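# Transfer plate C15 from nest N1 to nest N3

## Task

Take plate C15 out of nest N1 and put it in the landing nest N3, lying flat within N3's locators and turned so that its well A1 is at the corner of N3 labelled A1. Letting it drop a few millimetres onto N3 is acceptable, but a much bigger drop there fails. Plate C51 has to stay on N2, just as it began. The final state must hold without the robot supporting it, so open the gripper and move the arm away at the end.

## Robot and tools

Robot: one six-joint arm with a two-finger gripper. The joints, in column order, are waist, shoulder, elbow, wrist pitch, wrist yaw and wrist roll. The arm's base can be slightly tilted relative to the table.

Scene frame: the origin is on the table surface directly under the arm's base. +z is up, and +y is to the left when you face along +x. Nest names are printed on signs on the deck beside each nest. On a labelled plate, well A1 is at the short end carrying the label, in the corner farthest from the labelled long side.

Cameras: cam_head_left (896x504), cam_head_right (896x504) and cam_wrist (616x616). Images arrive in that order with every execute_actions result unless you pass "pictures": false.

execute_actions takes "actions", a list holding at most one item. An empty list sends nothing and just reports the state. A motion item is {"rows": [...], "steps": n}, with 1 to 15 rows and steps from 1 to 15 (15 if omitted). Each step lasts 1/30 s and uses one row; if there are fewer rows than steps, the last row is repeated. A wait item is {"steps": n} with no rows, n up to 300; it returns once that many steps have passed since the previous result, and your reply time counts toward them. A refused call moves nothing.

Each row is one list of 7 numbers, each in [-1, 1], for the single arm. The first six are joint offsets, not poses: each is measured from the joint angles in the most recent result that reported them (before any such result, and for later calls inside the same reply, from the angles when the action starts). They are not added to the previous row. Scale: 1.0 equals 1.202 rad for the waist, 1.258 shoulder, 1.238 elbow, 2.073 wrist pitch, and 2.022 for both wrist yaw and wrist roll. The seventh number is the gripper opening, an absolute setting: +1 fully open, -1 closed.

Joint ranges in radians: waist -2.618 to 3.054, shoulder 0.000 to 3.142, elbow 0.000 to 3.142, wrist pitch -1.571 to 1.571, wrist yaw -1.571 to 1.571, wrist roll -2.094 to 2.094. A call asking any joint to go more than 0.036 rad outward beyond these is refused. True limits can differ by up to 0.036 rad either way; a request beyond the true limit is clipped there and yields a "joint sent to its limit" line, which may refer to an earlier action still running. The absence of that line does not prove there is room left.

Speed: per step, each joint's target stays within a fixed lead of its measured angle (waist 0.202 rad, shoulder 0.258, elbow 0.238, wrist pitch 0.573, wrist yaw and roll 0.522), and targets are pulled back if the gripper would move more than 70 mm from where it is measured to be. Large moves therefore take several calls.

Holding position: sending zero offsets is not a pause; it drives the arm back to the reference angles, and the arm can sag a little each time. To keep a pose, in a reply's first call send the offsets that reach the angles you want, use zeros in later calls of that reply, and increase the offset if a joint keeps falling short. Between calls the arm keeps heading for the last row you sent until it nearly stops or a step is HELD; only a fresh action makes it move on or press harder. Fingers already moving continue.

Result lines: Joint positions and Joint velocities list the six joints (rad, rad/s) followed by the finger pad gap (m, m/s; 0.094 m when fully open). grip_measured is the measured opening on the same scale as your command. Readings may carry a constant error of about 1 mm. To hold something, command an opening below grip_measured; roughly 0.03 below gives a firm grip, a smaller margin a gentler one. Finger force tops out near 50 to 62 N per pad, less for parts under about 2 mm thick, with a brief higher spike on contact. HELD marks steps where all or part of your row was not passed on. "joint command not followed" means a clearance check changed or blocked targets; mounting blocks and posts count as part of the arm. Joint torques list each drive's total output with per-unit offset, scaling and noise, so they are nonzero even in free air.

Heat: holding a load warms the motors, even while you think. A MOTOR HOT warning appears from 75 °C. At 90 °C the arm halts for 10 s; that threshold is then suspended for 5 minutes, after which reaching 90 °C again halts it. At 100 °C the motors and gripper stop holding and the arm drops. Halts are reported as OVER-TEMPERATURE FAULT lines.

zoom_image: {"camera": name, "region": [x0, y0, x1, y1]} in pixels of that camera's latest full image, origin top-left, region no larger than 504 by 504. It gives a magnified view.

finished_scene: {"scene": n} with the current scene's number. Replying without any tool call ends everything.

Avoid: dropping the plate from height, slamming or pushing hard, disturbing C51 on N2, and knocking anything off the table, which ends the scene at once. Lower C15 until it is nearly resting in N3, then open and lift clear.

Each tool is called as name(argument=value, ...) on one line, values as JSON.

## Session

execute_actions(actions=[])

Scene clock: 0.00 s of 6000.00 s.
grip_measured=+1.000
Joint positions: [ 0.659  1.761  1.903 -1.209  0.463 -0.796  0.094]
Joint velocities: [ 0.017 -0.017 -0.002  0.007 -0.022 -0.007  0.   ]
Joint torques (N m, as the arm reports them, + toward a larger angle): no reading
Motor temperatures (°C, as the motors report them): [27 26 27 27 26 26]

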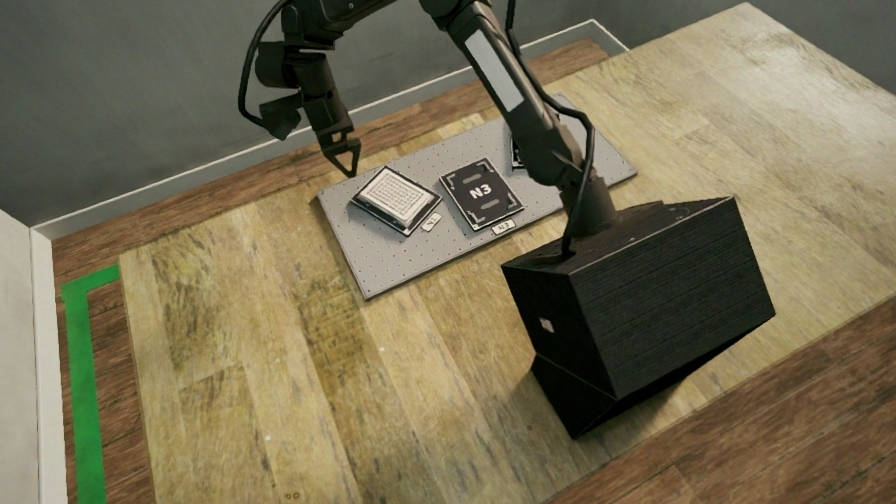

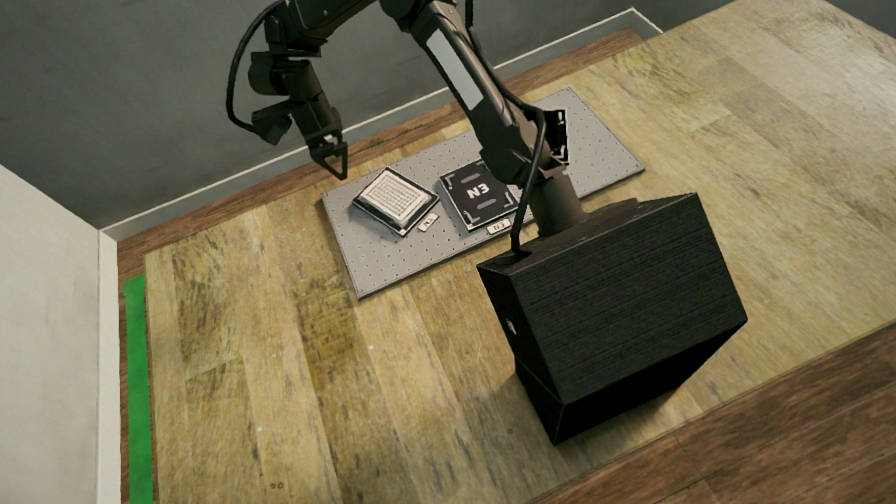

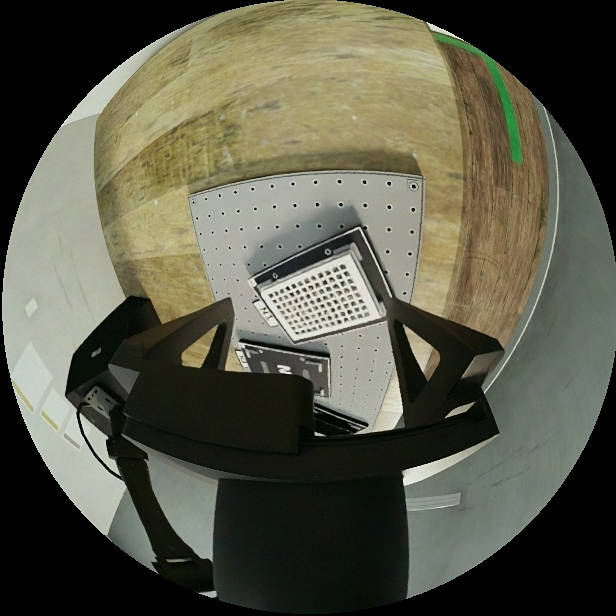

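zoom_image(camera="cam_head_left", region=[220, 0, 660, 310])

zoom_image(camera="cam_wrist", region=[170, 170, 470, 470])

Region (220, 0, 660, 310) of cam_head_left's 896x504 image, scaled by 1.145, with more detail than that image has; it fills the top 355 rows of this view, and the rest is white.

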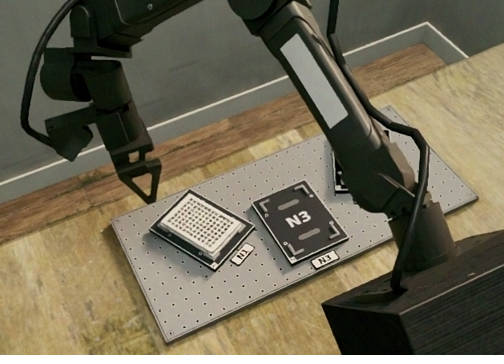

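Region (170, 170, 470, 470) of cam_wrist's 616x616 image, scaled by 1.680, with more detail than that image has.

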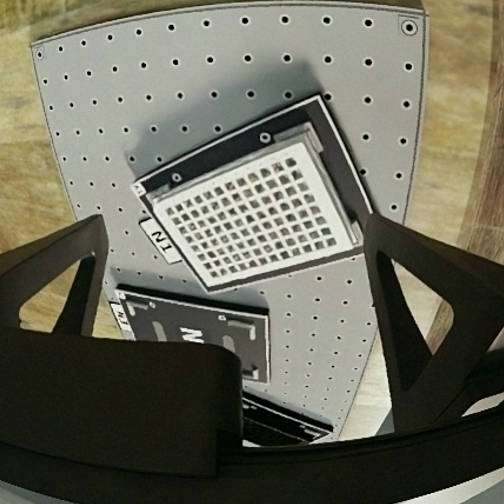

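execute_actions(actions=[{"rows":[[0,0,0,0,-0.229,0.394,1]],"steps":15}])

execute_actions(actions=[{"steps":20}])

Scene clock: 34.60 s of 6000.00 s.
grip_measured=+1.000
Joint positions: [ 0.652  1.761  1.903 -1.21   0.035 -0.035  0.094]
Joint velocities: [ 0.007 -0.022 -0.002  0.022 -0.139  0.242  0.   ]
Joint torques (N m, as the arm reports them, + toward a larger angle): [  5.58 -11.11   3.93  -0.36  -0.44   0.  ]
Motor temperatures (°C, as the motors report them): [29 32 28 27 26 26]
Steps of this call (steps 1 to 90: nothing new was sent; then 31.10 s passed at rest; steps 91 to 105: all 15 steps of this action). Readings (joint positions):
91: [0.656 1.761 1.903 -1.211 0.410 -0.727]
92: [0.653 1.761 1.903 -1.211 0.331 -0.626]
94: [0.652 1.761 1.903 -1.210 0.217 -0.429]
98: [0.652 1.761 1.903 -1.210 0.098 -0.174]
105: the state above

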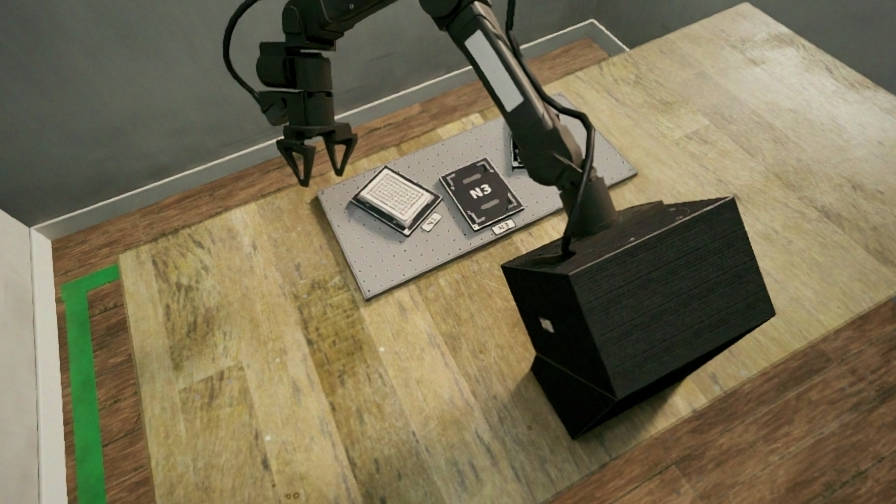

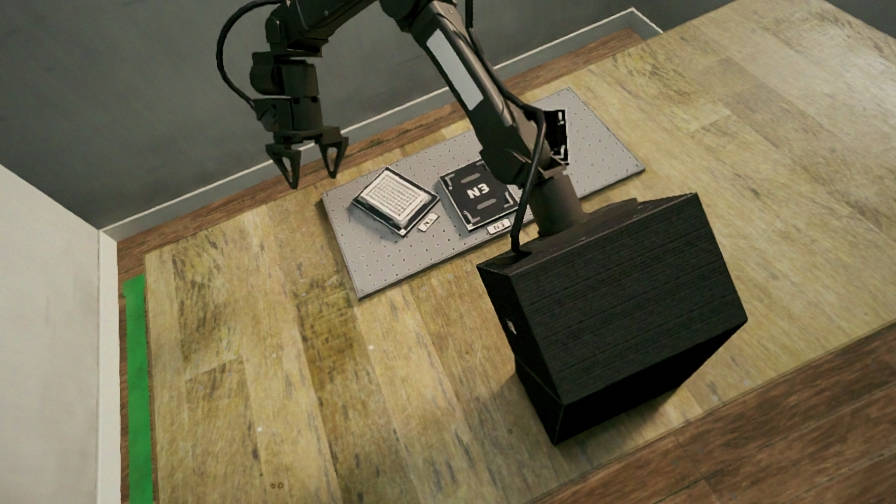

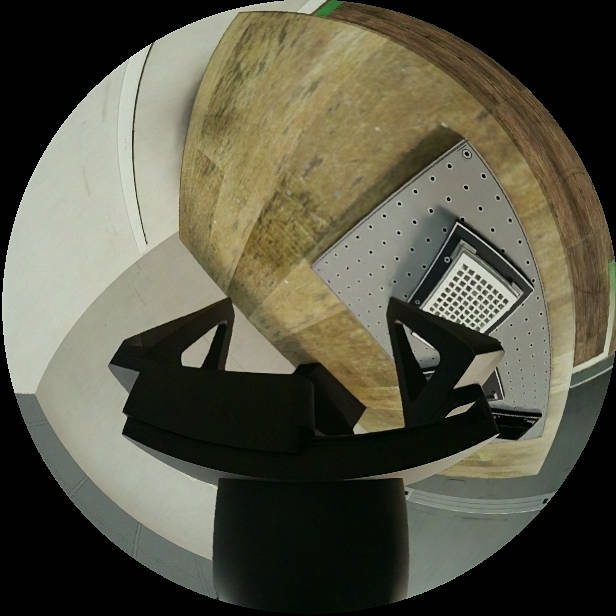

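Scene clock: 35.27 s of 6000.00 s.
grip_measured=+1.000
Joint positions: [ 0.652  1.761  1.903 -1.21   0.019  0.001  0.094]
Joint velocities: [ 0.007  0.002 -0.017 -0.022 -0.007  0.022  0.   ]
Joint torques (N m, as the arm reports them, + toward a larger angle): [  5.32 -11.18   4.1   -0.37  -0.46  -0.04]
Motor temperatures (°C, as the motors report them): [29 32 28 27 26 26]
Steps of this call (steps 1 to 20: the robot went on to your last target). Readings (joint positions):
1: [0.652 1.761 1.903 -1.210 0.032 -0.027]
2: [0.652 1.761 1.903 -1.210 0.029 -0.021]
4: [0.652 1.761 1.903 -1.210 0.026 -0.013]
8: [0.652 1.761 1.903 -1.210 0.022 -0.004]
20: the state above

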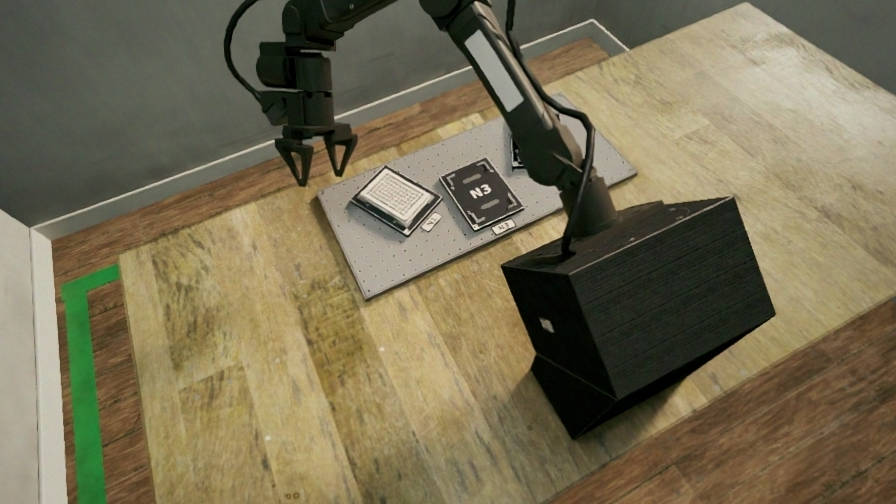

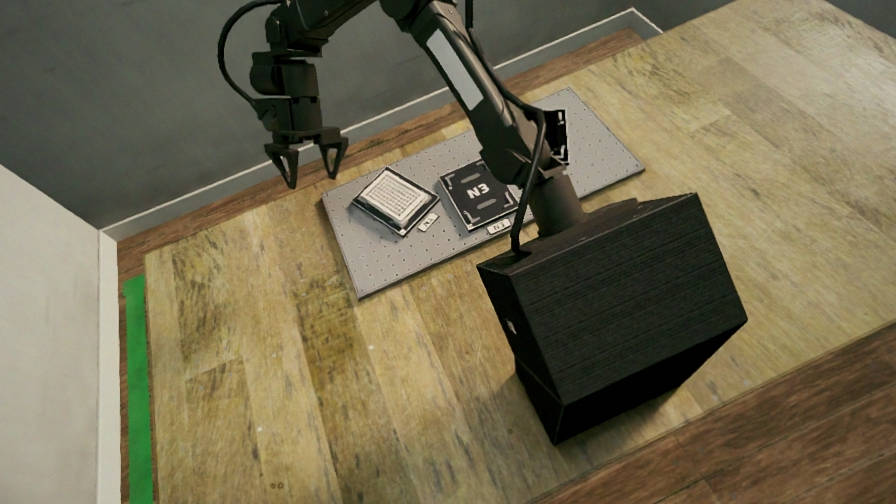

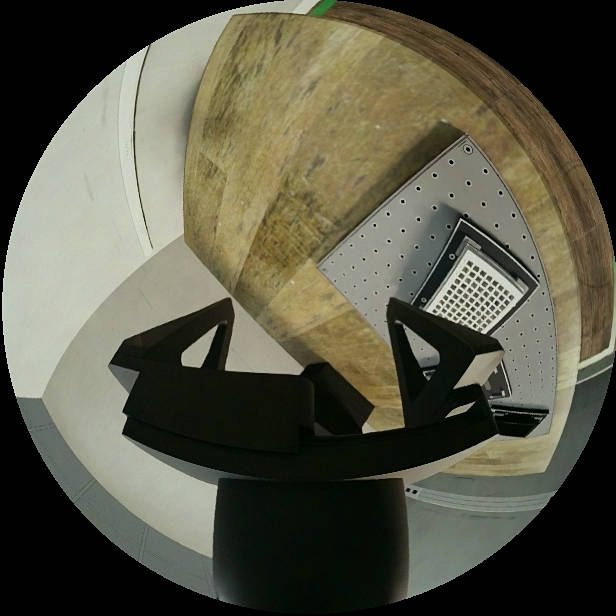

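zoom_image(camera="cam_head_left", region=[340, 140, 550, 250])

execute_actions(actions=[{"rows":[[-0.07,0,0,0,0.2,0.17,1]],"steps":15}])

Region (340, 140, 550, 250) of cam_head_left's 896x504 image, scaled by 2.400, with more detail than that image has; it fills the top 264 rows of this view, and the rest is white.

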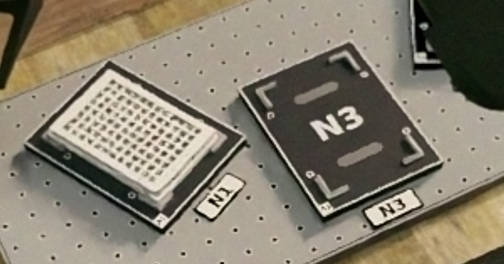

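Scene clock: 85.77 s of 6000.00 s.
grip_measured=+1.000
Joint positions: [ 0.545  1.761  1.903 -1.21   0.405  0.329  0.094]
Joint velocities: [0.002 0.007 0.007 0.007 0.007 0.139 0.   ]
Joint torques (N m, as the arm reports them, + toward a larger angle): [  5.91 -11.56   3.89  -0.43  -0.03   0.06]
Motor temperatures (°C, as the motors report them): [29 33 28 27 26 26]
Steps of this call (steps 1 to 15: the robot went on to your last target; steps 16 to 90: nothing new was sent; then 47.00 s passed at rest; steps 91 to 105: all 15 steps of this action). Readings (joint positions):
91: [0.647 1.761 1.903 -1.210 0.062 0.046]
92: [0.637 1.761 1.903 -1.210 0.128 0.105]
94: [0.591 1.761 1.903 -1.210 0.235 0.192]
98: [0.542 1.761 1.903 -1.210 0.357 0.283]
105: the state above

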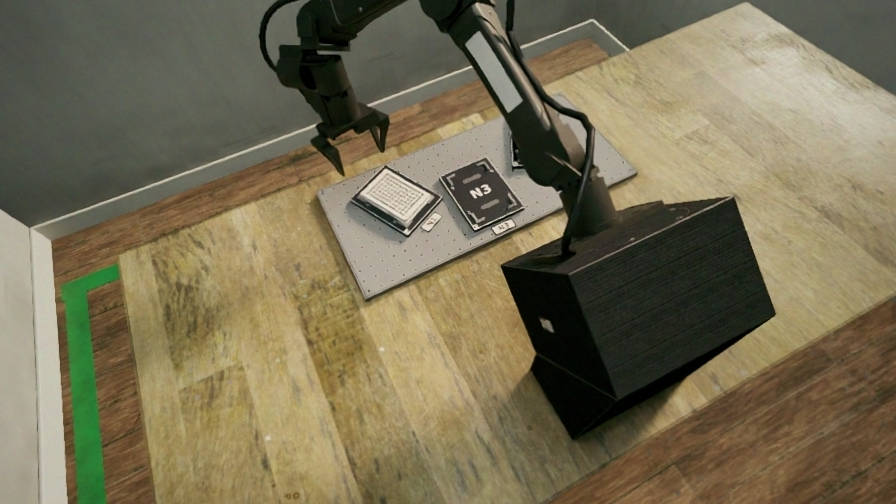

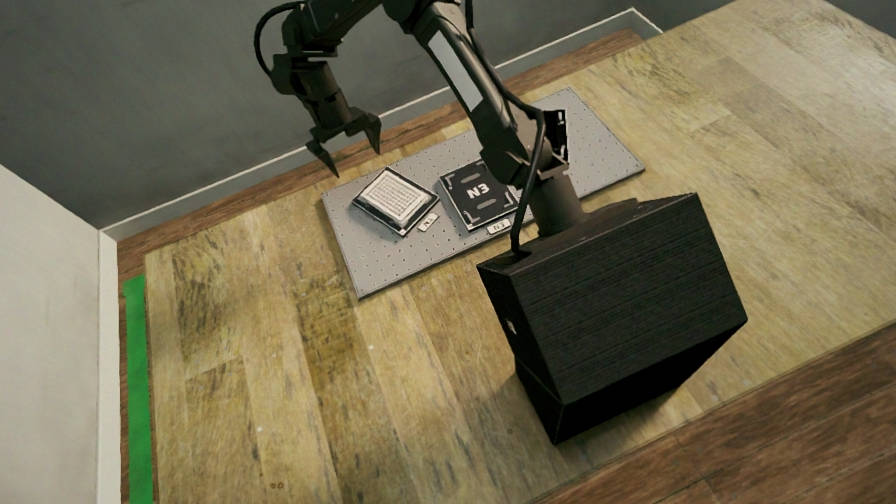

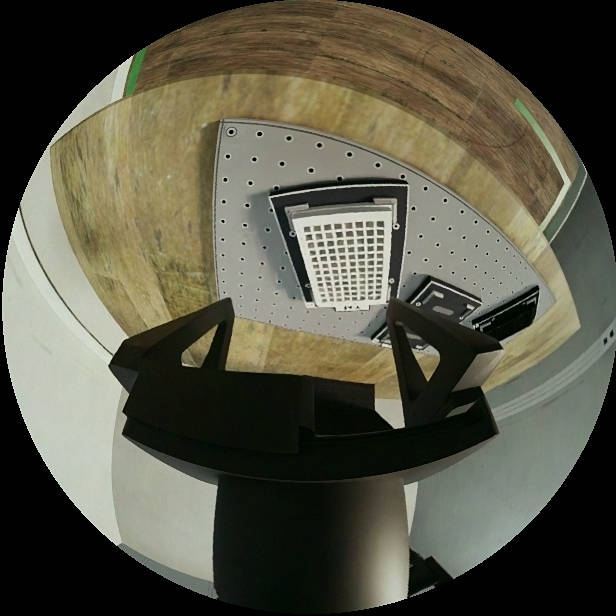

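zoom_image(camera="cam_wrist", region=[240, 160, 440, 350])

Region (240, 160, 440, 350) of cam_wrist's 616x616 image, scaled by 2.520, with more detail than that image has; it fills the top 479 rows of this view, and the rest is white.

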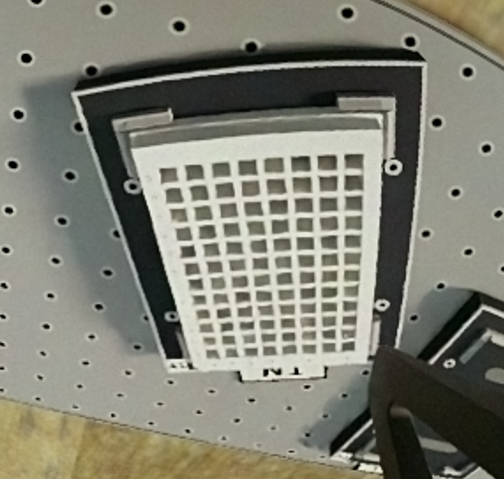

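zoom_image(camera="cam_head_right", region=[345, 160, 445, 240])

Region (345, 160, 445, 240) of cam_head_right's 896x504 image, scaled by 5.040, with more detail than that image has; it fills the top 403 rows of this view, and the rest is white.

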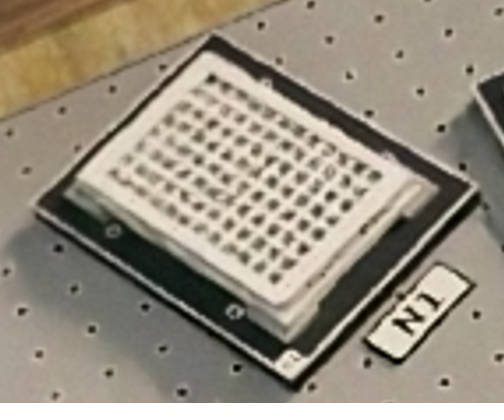

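execute_actions(actions=[{"rows":[[-0.08,0.027,-0.129,0.094,0,0,1]],"steps":15}])

execute_actions(actions=[{"steps":15}])

Scene clock: 136.90 s of 6000.00 s.
grip_measured=+1.000
Joint positions: [ 0.43   1.818  1.738 -1.038  0.407  0.335  0.094]
Joint velocities: [-0.012 -0.007 -0.007  0.11  -0.007 -0.051  0.   ]
Joint torques (N m, as the arm reports them, + toward a larger angle): [  5.7  -14.05   3.78  -0.47  -0.07  -0.02]
Motor temperatures (°C, as the motors report them): [30 35 29 27 26 26]
Steps of this call (steps 1 to 30: the robot went on to your last target; steps 31 to 90: nothing new was sent; then 47.63 s passed at rest; steps 91 to 105: all 15 steps of this action). Readings (joint positions):
91: [0.537 1.760 1.881 -1.183 0.413 0.339]
92: [0.521 1.755 1.845 -1.140 0.410 0.338]
94: [0.473 1.769 1.789 -1.096 0.409 0.337]
98: [0.428 1.818 1.742 -1.066 0.409 0.336]
105: the state above

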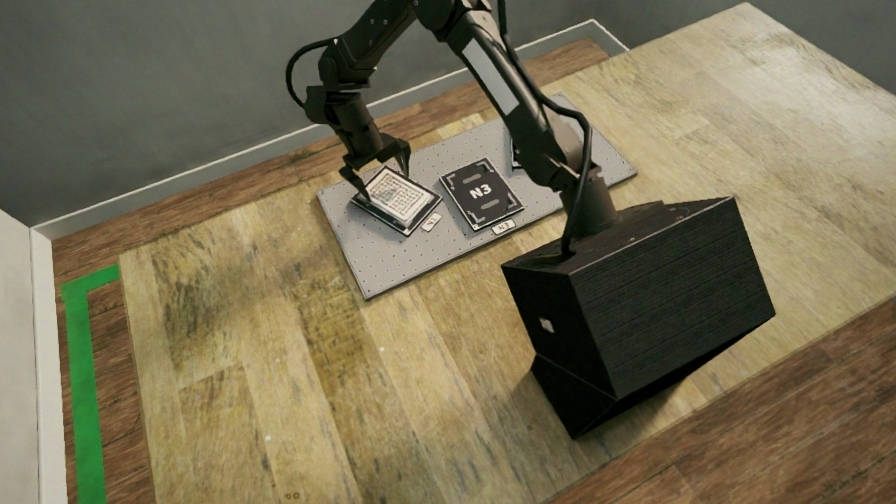

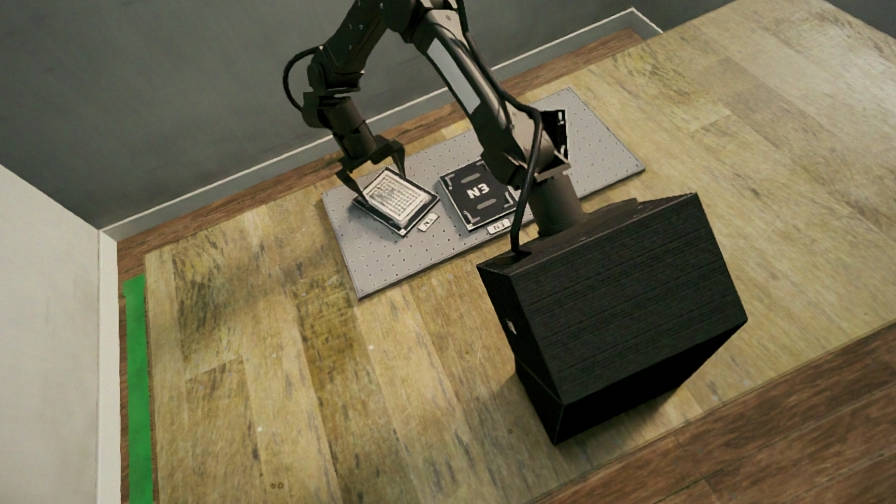

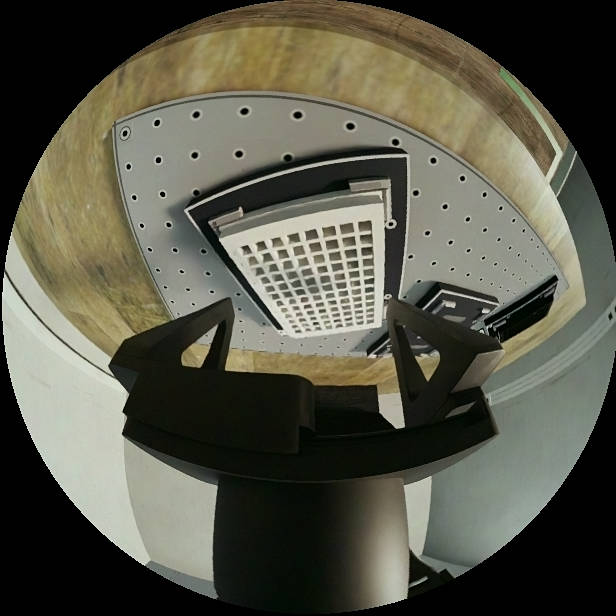

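Scene clock: 137.40 s of 6000.00 s.
grip_measured=+1.000
Joint positions: [ 0.43   1.818  1.738 -1.031  0.407  0.334  0.094]
Joint velocities: [-0.017 -0.012 -0.012 -0.037  0.051 -0.022  0.   ]
Joint torques (N m, as the arm reports them, + toward a larger angle): [  5.45 -14.     4.03  -0.44  -0.1   -0.04]
Motor temperatures (°C, as the motors report them): [30 35 29 27 26 26]
Steps of this call (steps 1 to 15: the robot went on to your last target). Readings (joint positions):
1: [0.430 1.818 1.738 -1.036 0.407 0.334]
2: [0.430 1.818 1.738 -1.035 0.407 0.334]
4: [0.430 1.818 1.738 -1.034 0.407 0.334]
8: [0.430 1.818 1.738 -1.032 0.407 0.334]
15: the state above
The arm was judged still, so your last target was given up. Only a new action makes it travel on or press farther. Fingers that are still opening or closing keep moving.

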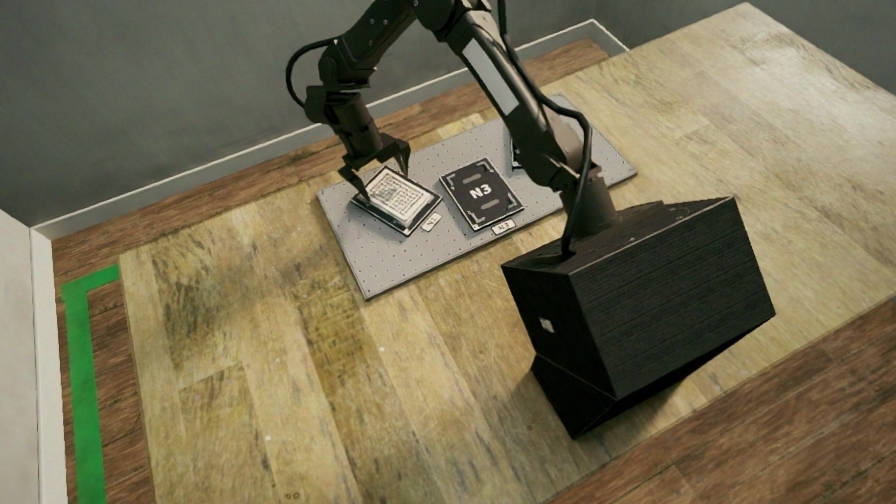

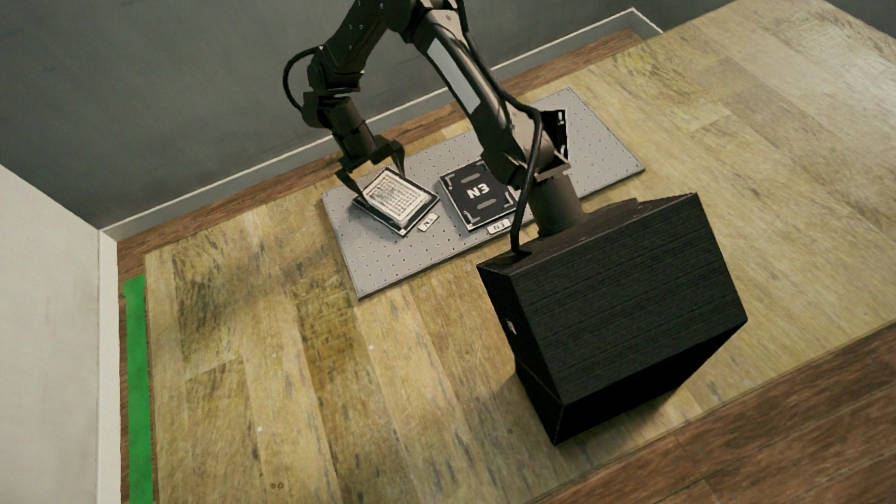

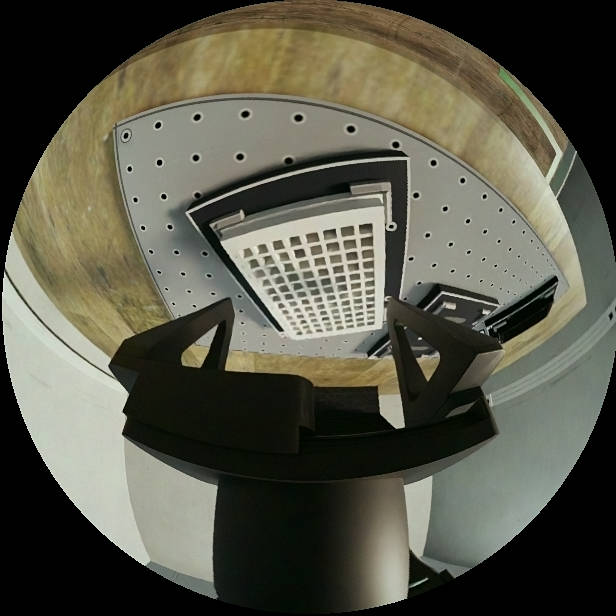

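zoom_image(camera="cam_wrist", region=[170, 140, 430, 360])

zoom_image(camera="cam_head_left", region=[300, 90, 460, 250])

Region (170, 140, 430, 360) of cam_wrist's 616x616 image, scaled by 1.938, with more detail than that image has; it fills the top 426 rows of this view, and the rest is white.

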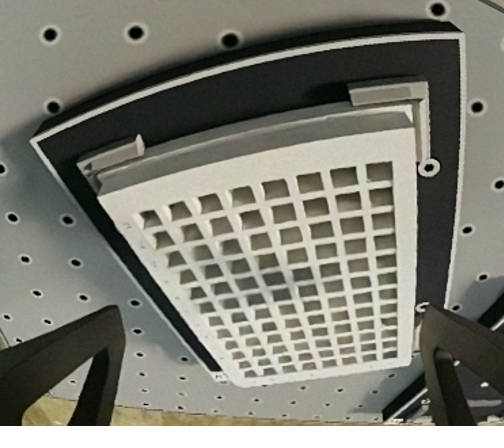

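Region (300, 90, 460, 250) of cam_head_left's 896x504 image, scaled by 3.150, with more detail than that image has.

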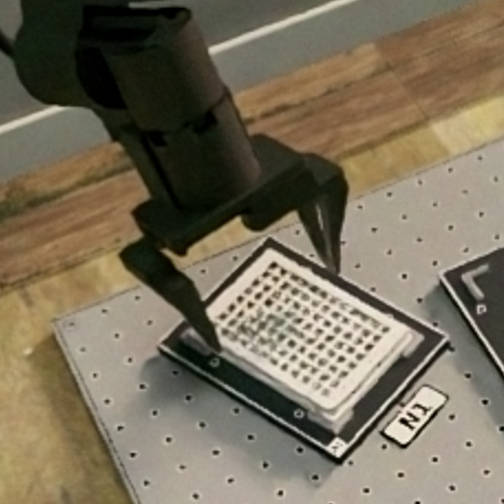

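zoom_image(camera="cam_wrist", region=[205, 190, 325, 345])

zoom_image(camera="cam_head_left", region=[380, 180, 450, 245])

Region (205, 190, 325, 345) of cam_wrist's 616x616 image, scaled by 3.252, with more detail than that image has; it fills the left 390 columns of this view, and the rest is white.

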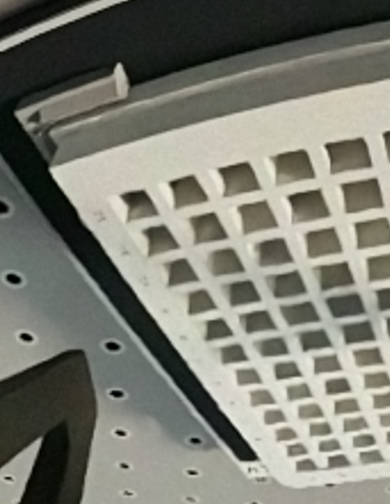

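Region (380, 180, 450, 245) of cam_head_left's 896x504 image, scaled by 7.200, with more detail than that image has; it fills the top 468 rows of this view, and the rest is white.

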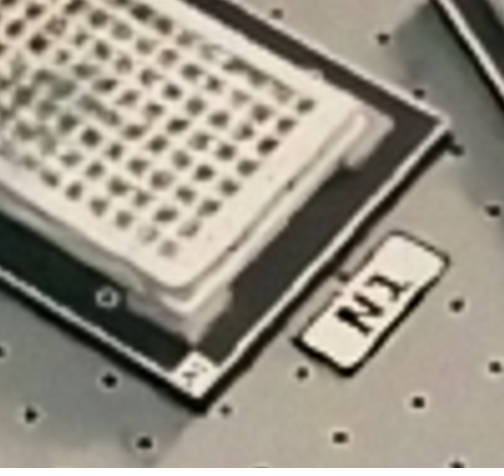

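execute_actions(actions=[{"rows":[[0,-0.015,0.09,-0.06,0,0,1],[0,-0.015,0.09,-0.06,0,0,1],[0,-0.015,0.09,-0.06,0,0,1],[0,-0.015,0.09,-0.06,0,0,1],[0,-0.015,0.09,-0.06,0,0,1],[0,-0.015,0.09,-0.06,0.1,-0.08,1]],"steps":15}])

execute_actions(actions=[{"steps":15}])

Scene clock: 208.57 s of 6000.00 s.
grip_measured=+1.000
Joint positions: [ 0.426  1.813  1.83  -1.14   0.578  0.195  0.094]
Joint velocities: [-0.007 -0.007  0.002 -0.095  0.081 -0.11   0.   ]
Joint torques (N m, as the arm reports them, + toward a larger angle): [  4.43 -13.59   5.08  -0.69   0.09  -0.08]
Motor temperatures (°C, as the motors report them): [30 40 29 27 26 26]
Steps of this call (steps 1 to 90: nothing new was sent; then 67.67 s passed at rest; steps 91 to 105: all 15 steps of this action). Readings (joint positions):
91: [0.430 1.819 1.751 -1.048 0.406 0.334]
92: [0.430 1.824 1.773 -1.074 0.406 0.334]
94: [0.430 1.822 1.807 -1.100 0.406 0.334]
98: [0.428 1.813 1.830 -1.118 0.492 0.264]
105: the state above

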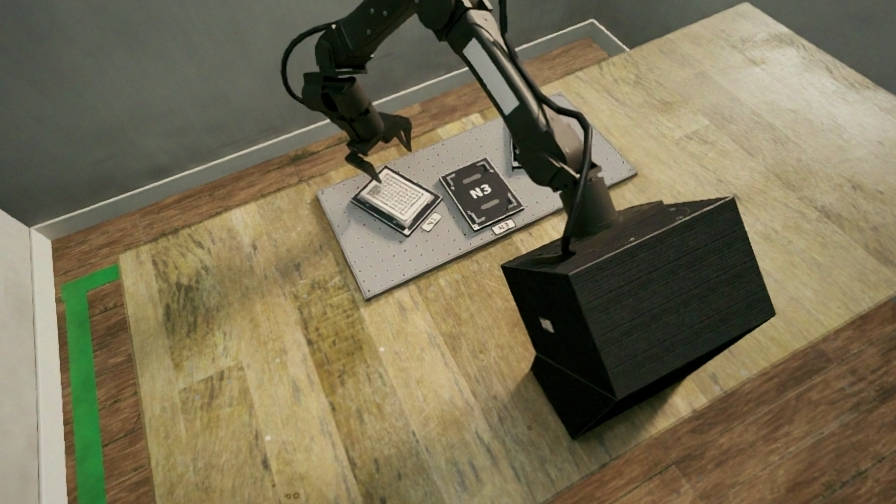

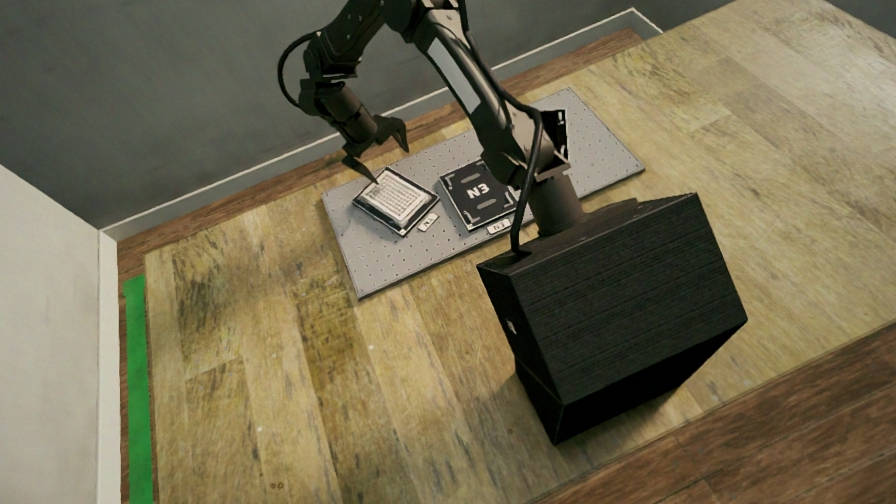

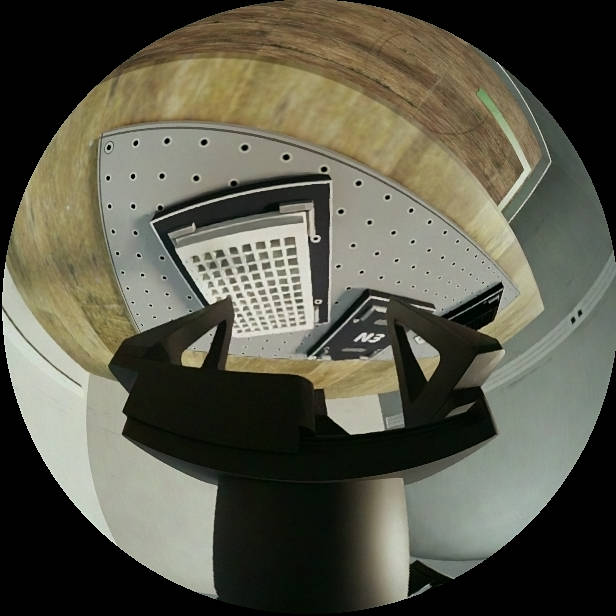

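Scene clock: 209.07 s of 6000.00 s.
grip_measured=+1.000
Joint positions: [ 0.426  1.813  1.83  -1.144  0.598  0.177  0.094]
Joint velocities: [ 0.002 -0.012 -0.002 -0.007  0.022 -0.022  0.   ]
Joint torques (N m, as the arm reports them, + toward a larger angle): [  4.15 -13.39   5.12  -0.68   0.11   0.05]
Motor temperatures (°C, as the motors report them): [30 40 29 27 26 26]
Steps of this call (steps 1 to 15: the robot went on to your last target). Readings (joint positions):
1: [0.426 1.813 1.830 -1.141 0.582 0.191]
2: [0.426 1.813 1.830 -1.142 0.586 0.188]
4: [0.426 1.813 1.830 -1.143 0.590 0.184]
8: [0.426 1.813 1.830 -1.143 0.595 0.179]
15: the state above

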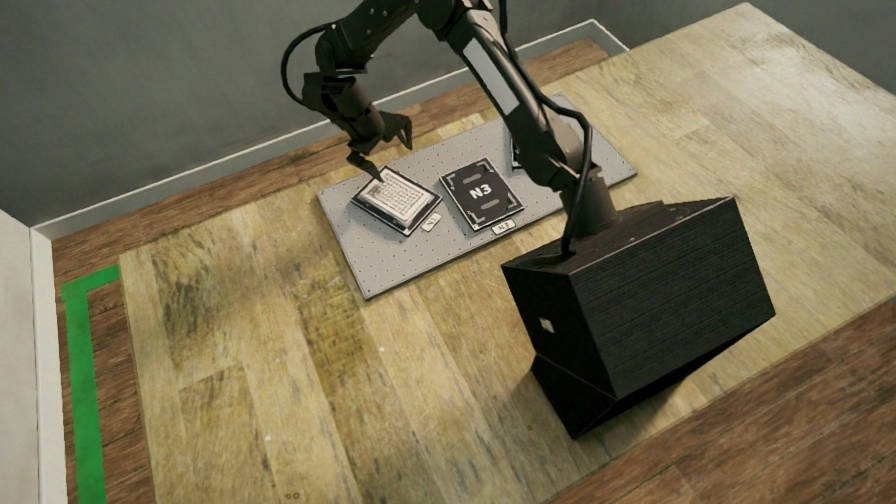

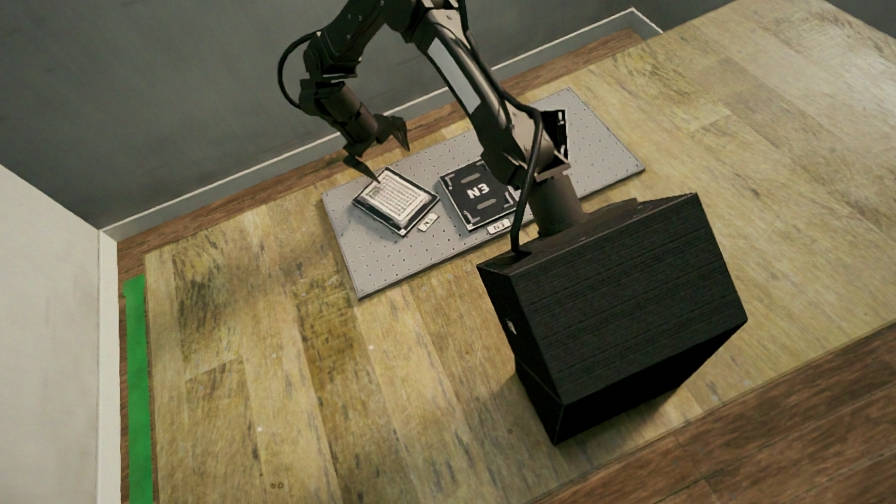

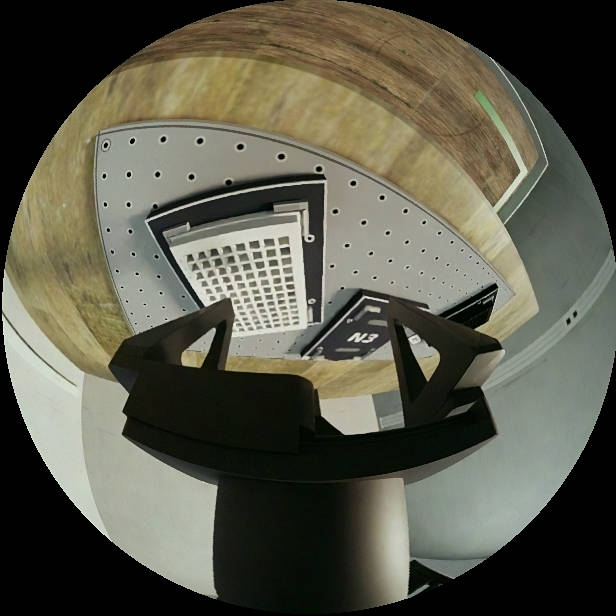

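zoom_image(camera="cam_wrist", region=[80, 100, 520, 350])

Region (80, 100, 520, 350) of cam_wrist's 616x616 image, scaled by 1.145, with more detail than that image has; it fills the top 286 rows of this view, and the rest is white.

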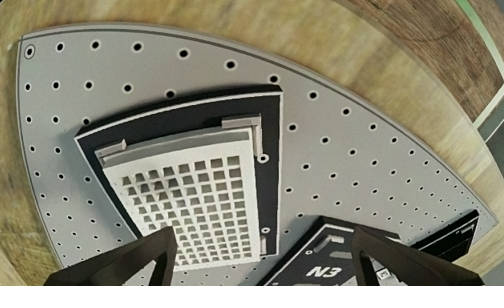

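execute_actions(actions=[{"rows":[[0.008,-0.04,-0.04,0.025,-0.01,0,1],[0.016,-0.08,-0.1,0.055,-0.02,0,1],[0.024,-0.11,-0.16,0.085,-0.03,0,1],[0.033,-0.135,-0.21,0.11,-0.04,0,1],[0.033,-0.15,-0.242,0.122,-0.048,0,1]],"steps":15}])

execute_actions(actions=[{"steps":15}])

Scene clock: 238.07 s of 6000.00 s.
grip_measured=+1.000
Joint positions: [ 0.448  1.644  1.541 -0.924  0.511  0.176  0.094]
Joint velocities: [-0.007 -0.012 -0.012  0.11  -0.037  0.007  0.   ]
Joint torques (N m, as the arm reports them, + toward a larger angle): [  4.82 -12.83   2.74  -0.27  -0.07   0.02]
Motor temperatures (°C, as the motors report them): [30 40 29 28 26 26]
Steps of this call (steps 1 to 15: the robot went on to your last target; steps 16 to 90: nothing new was sent; then 25.50 s passed at rest; steps 91 to 105: all 15 steps of this action). Readings (joint positions):
91: [0.426 1.809 1.824 -1.137 0.597 0.176]
92: [0.426 1.795 1.798 -1.113 0.592 0.176]
94: [0.429 1.734 1.691 -1.046 0.573 0.176]
98: [0.446 1.646 1.548 -0.989 0.533 0.176]
105: the state above

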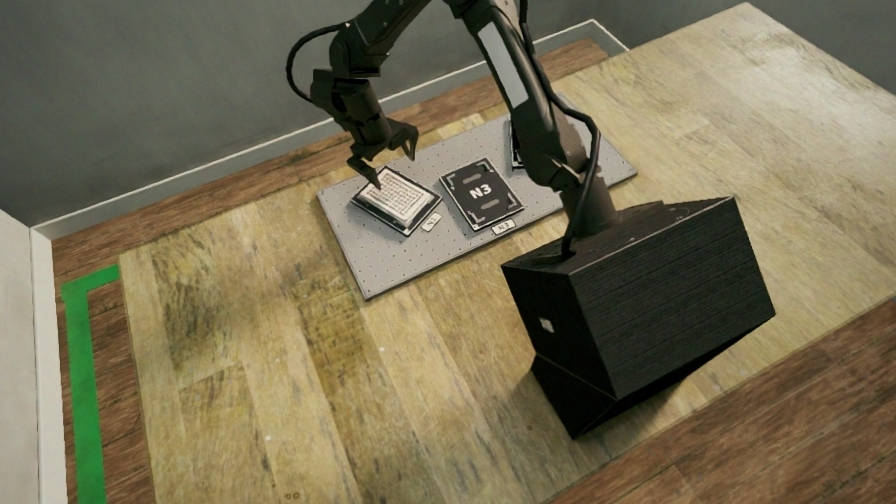

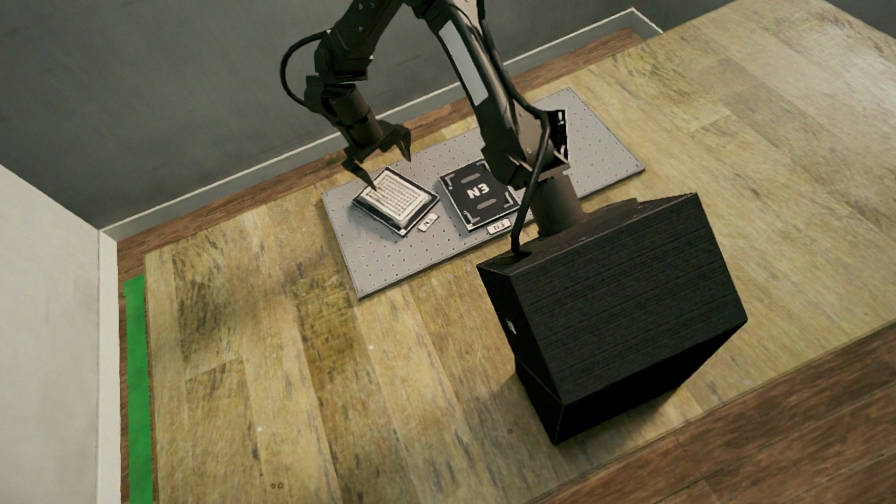

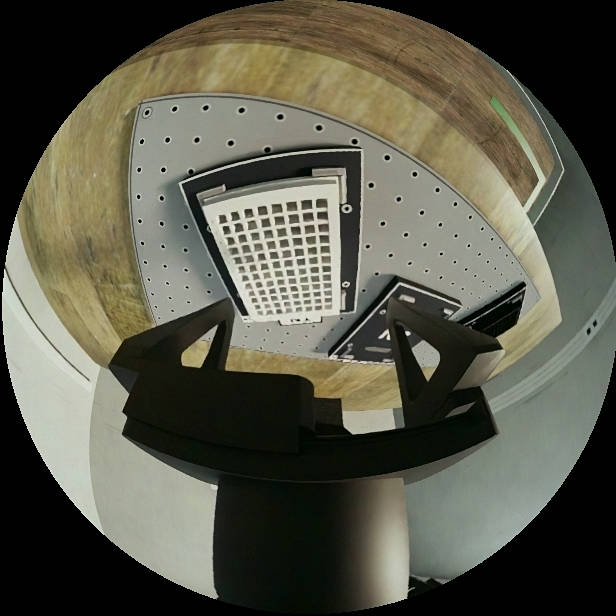

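Scene clock: 238.57 s of 6000.00 s.
grip_measured=+1.000
Joint positions: [ 0.448  1.644  1.541 -0.908  0.506  0.176  0.094]
Joint velocities: [-0.012 -0.012  0.007 -0.007  0.037  0.037  0.   ]
Joint torques (N m, as the arm reports them, + toward a larger angle): [  4.99 -12.7    3.02  -0.21  -0.1    0.01]
Motor temperatures (°C, as the motors report them): [30 40 29 28 26 26]
Steps of this call (steps 1 to 15: the robot went on to your last target). Readings (joint positions):
1: [0.448 1.644 1.541 -0.920 0.510 0.176]
2: [0.448 1.644 1.541 -0.917 0.509 0.176]
4: [0.448 1.644 1.541 -0.913 0.508 0.176]
8: [0.448 1.644 1.541 -0.910 0.507 0.176]
15: the state above

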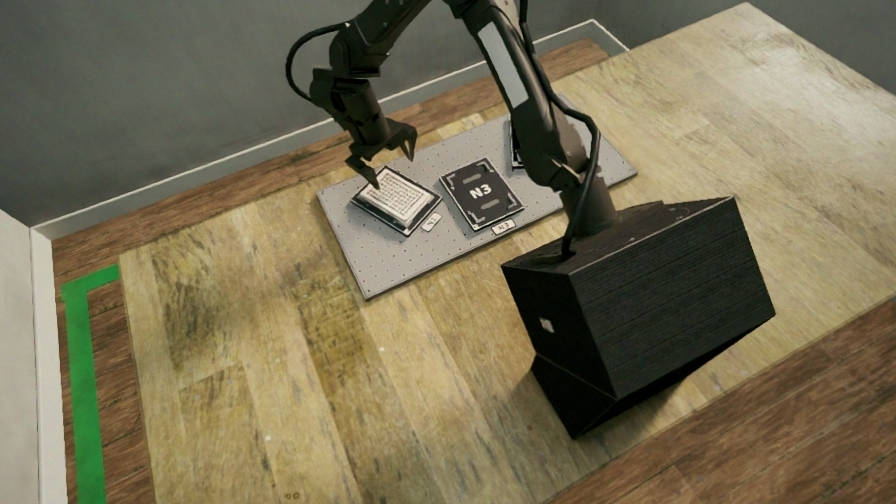

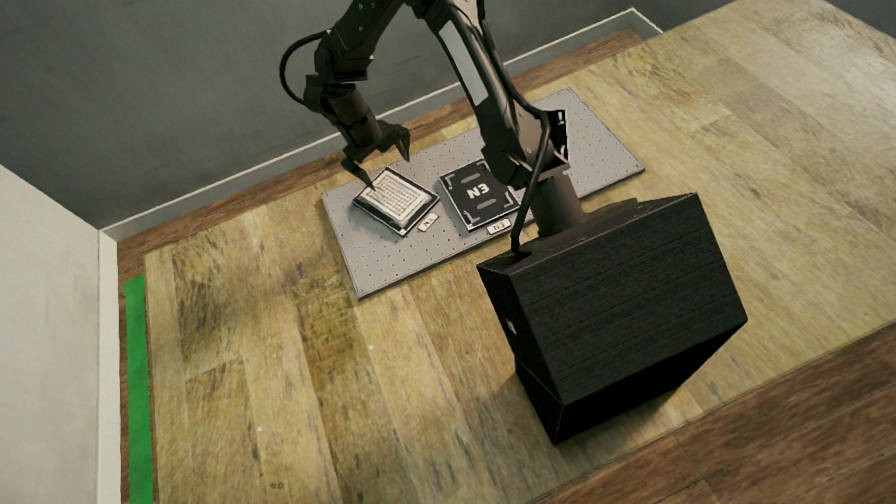

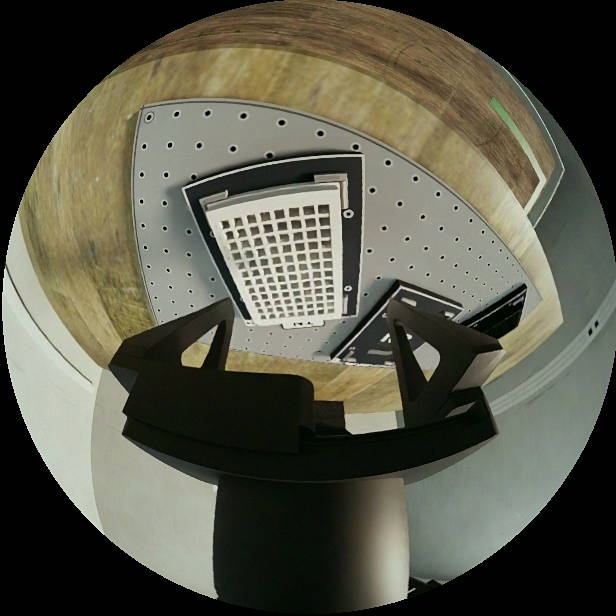

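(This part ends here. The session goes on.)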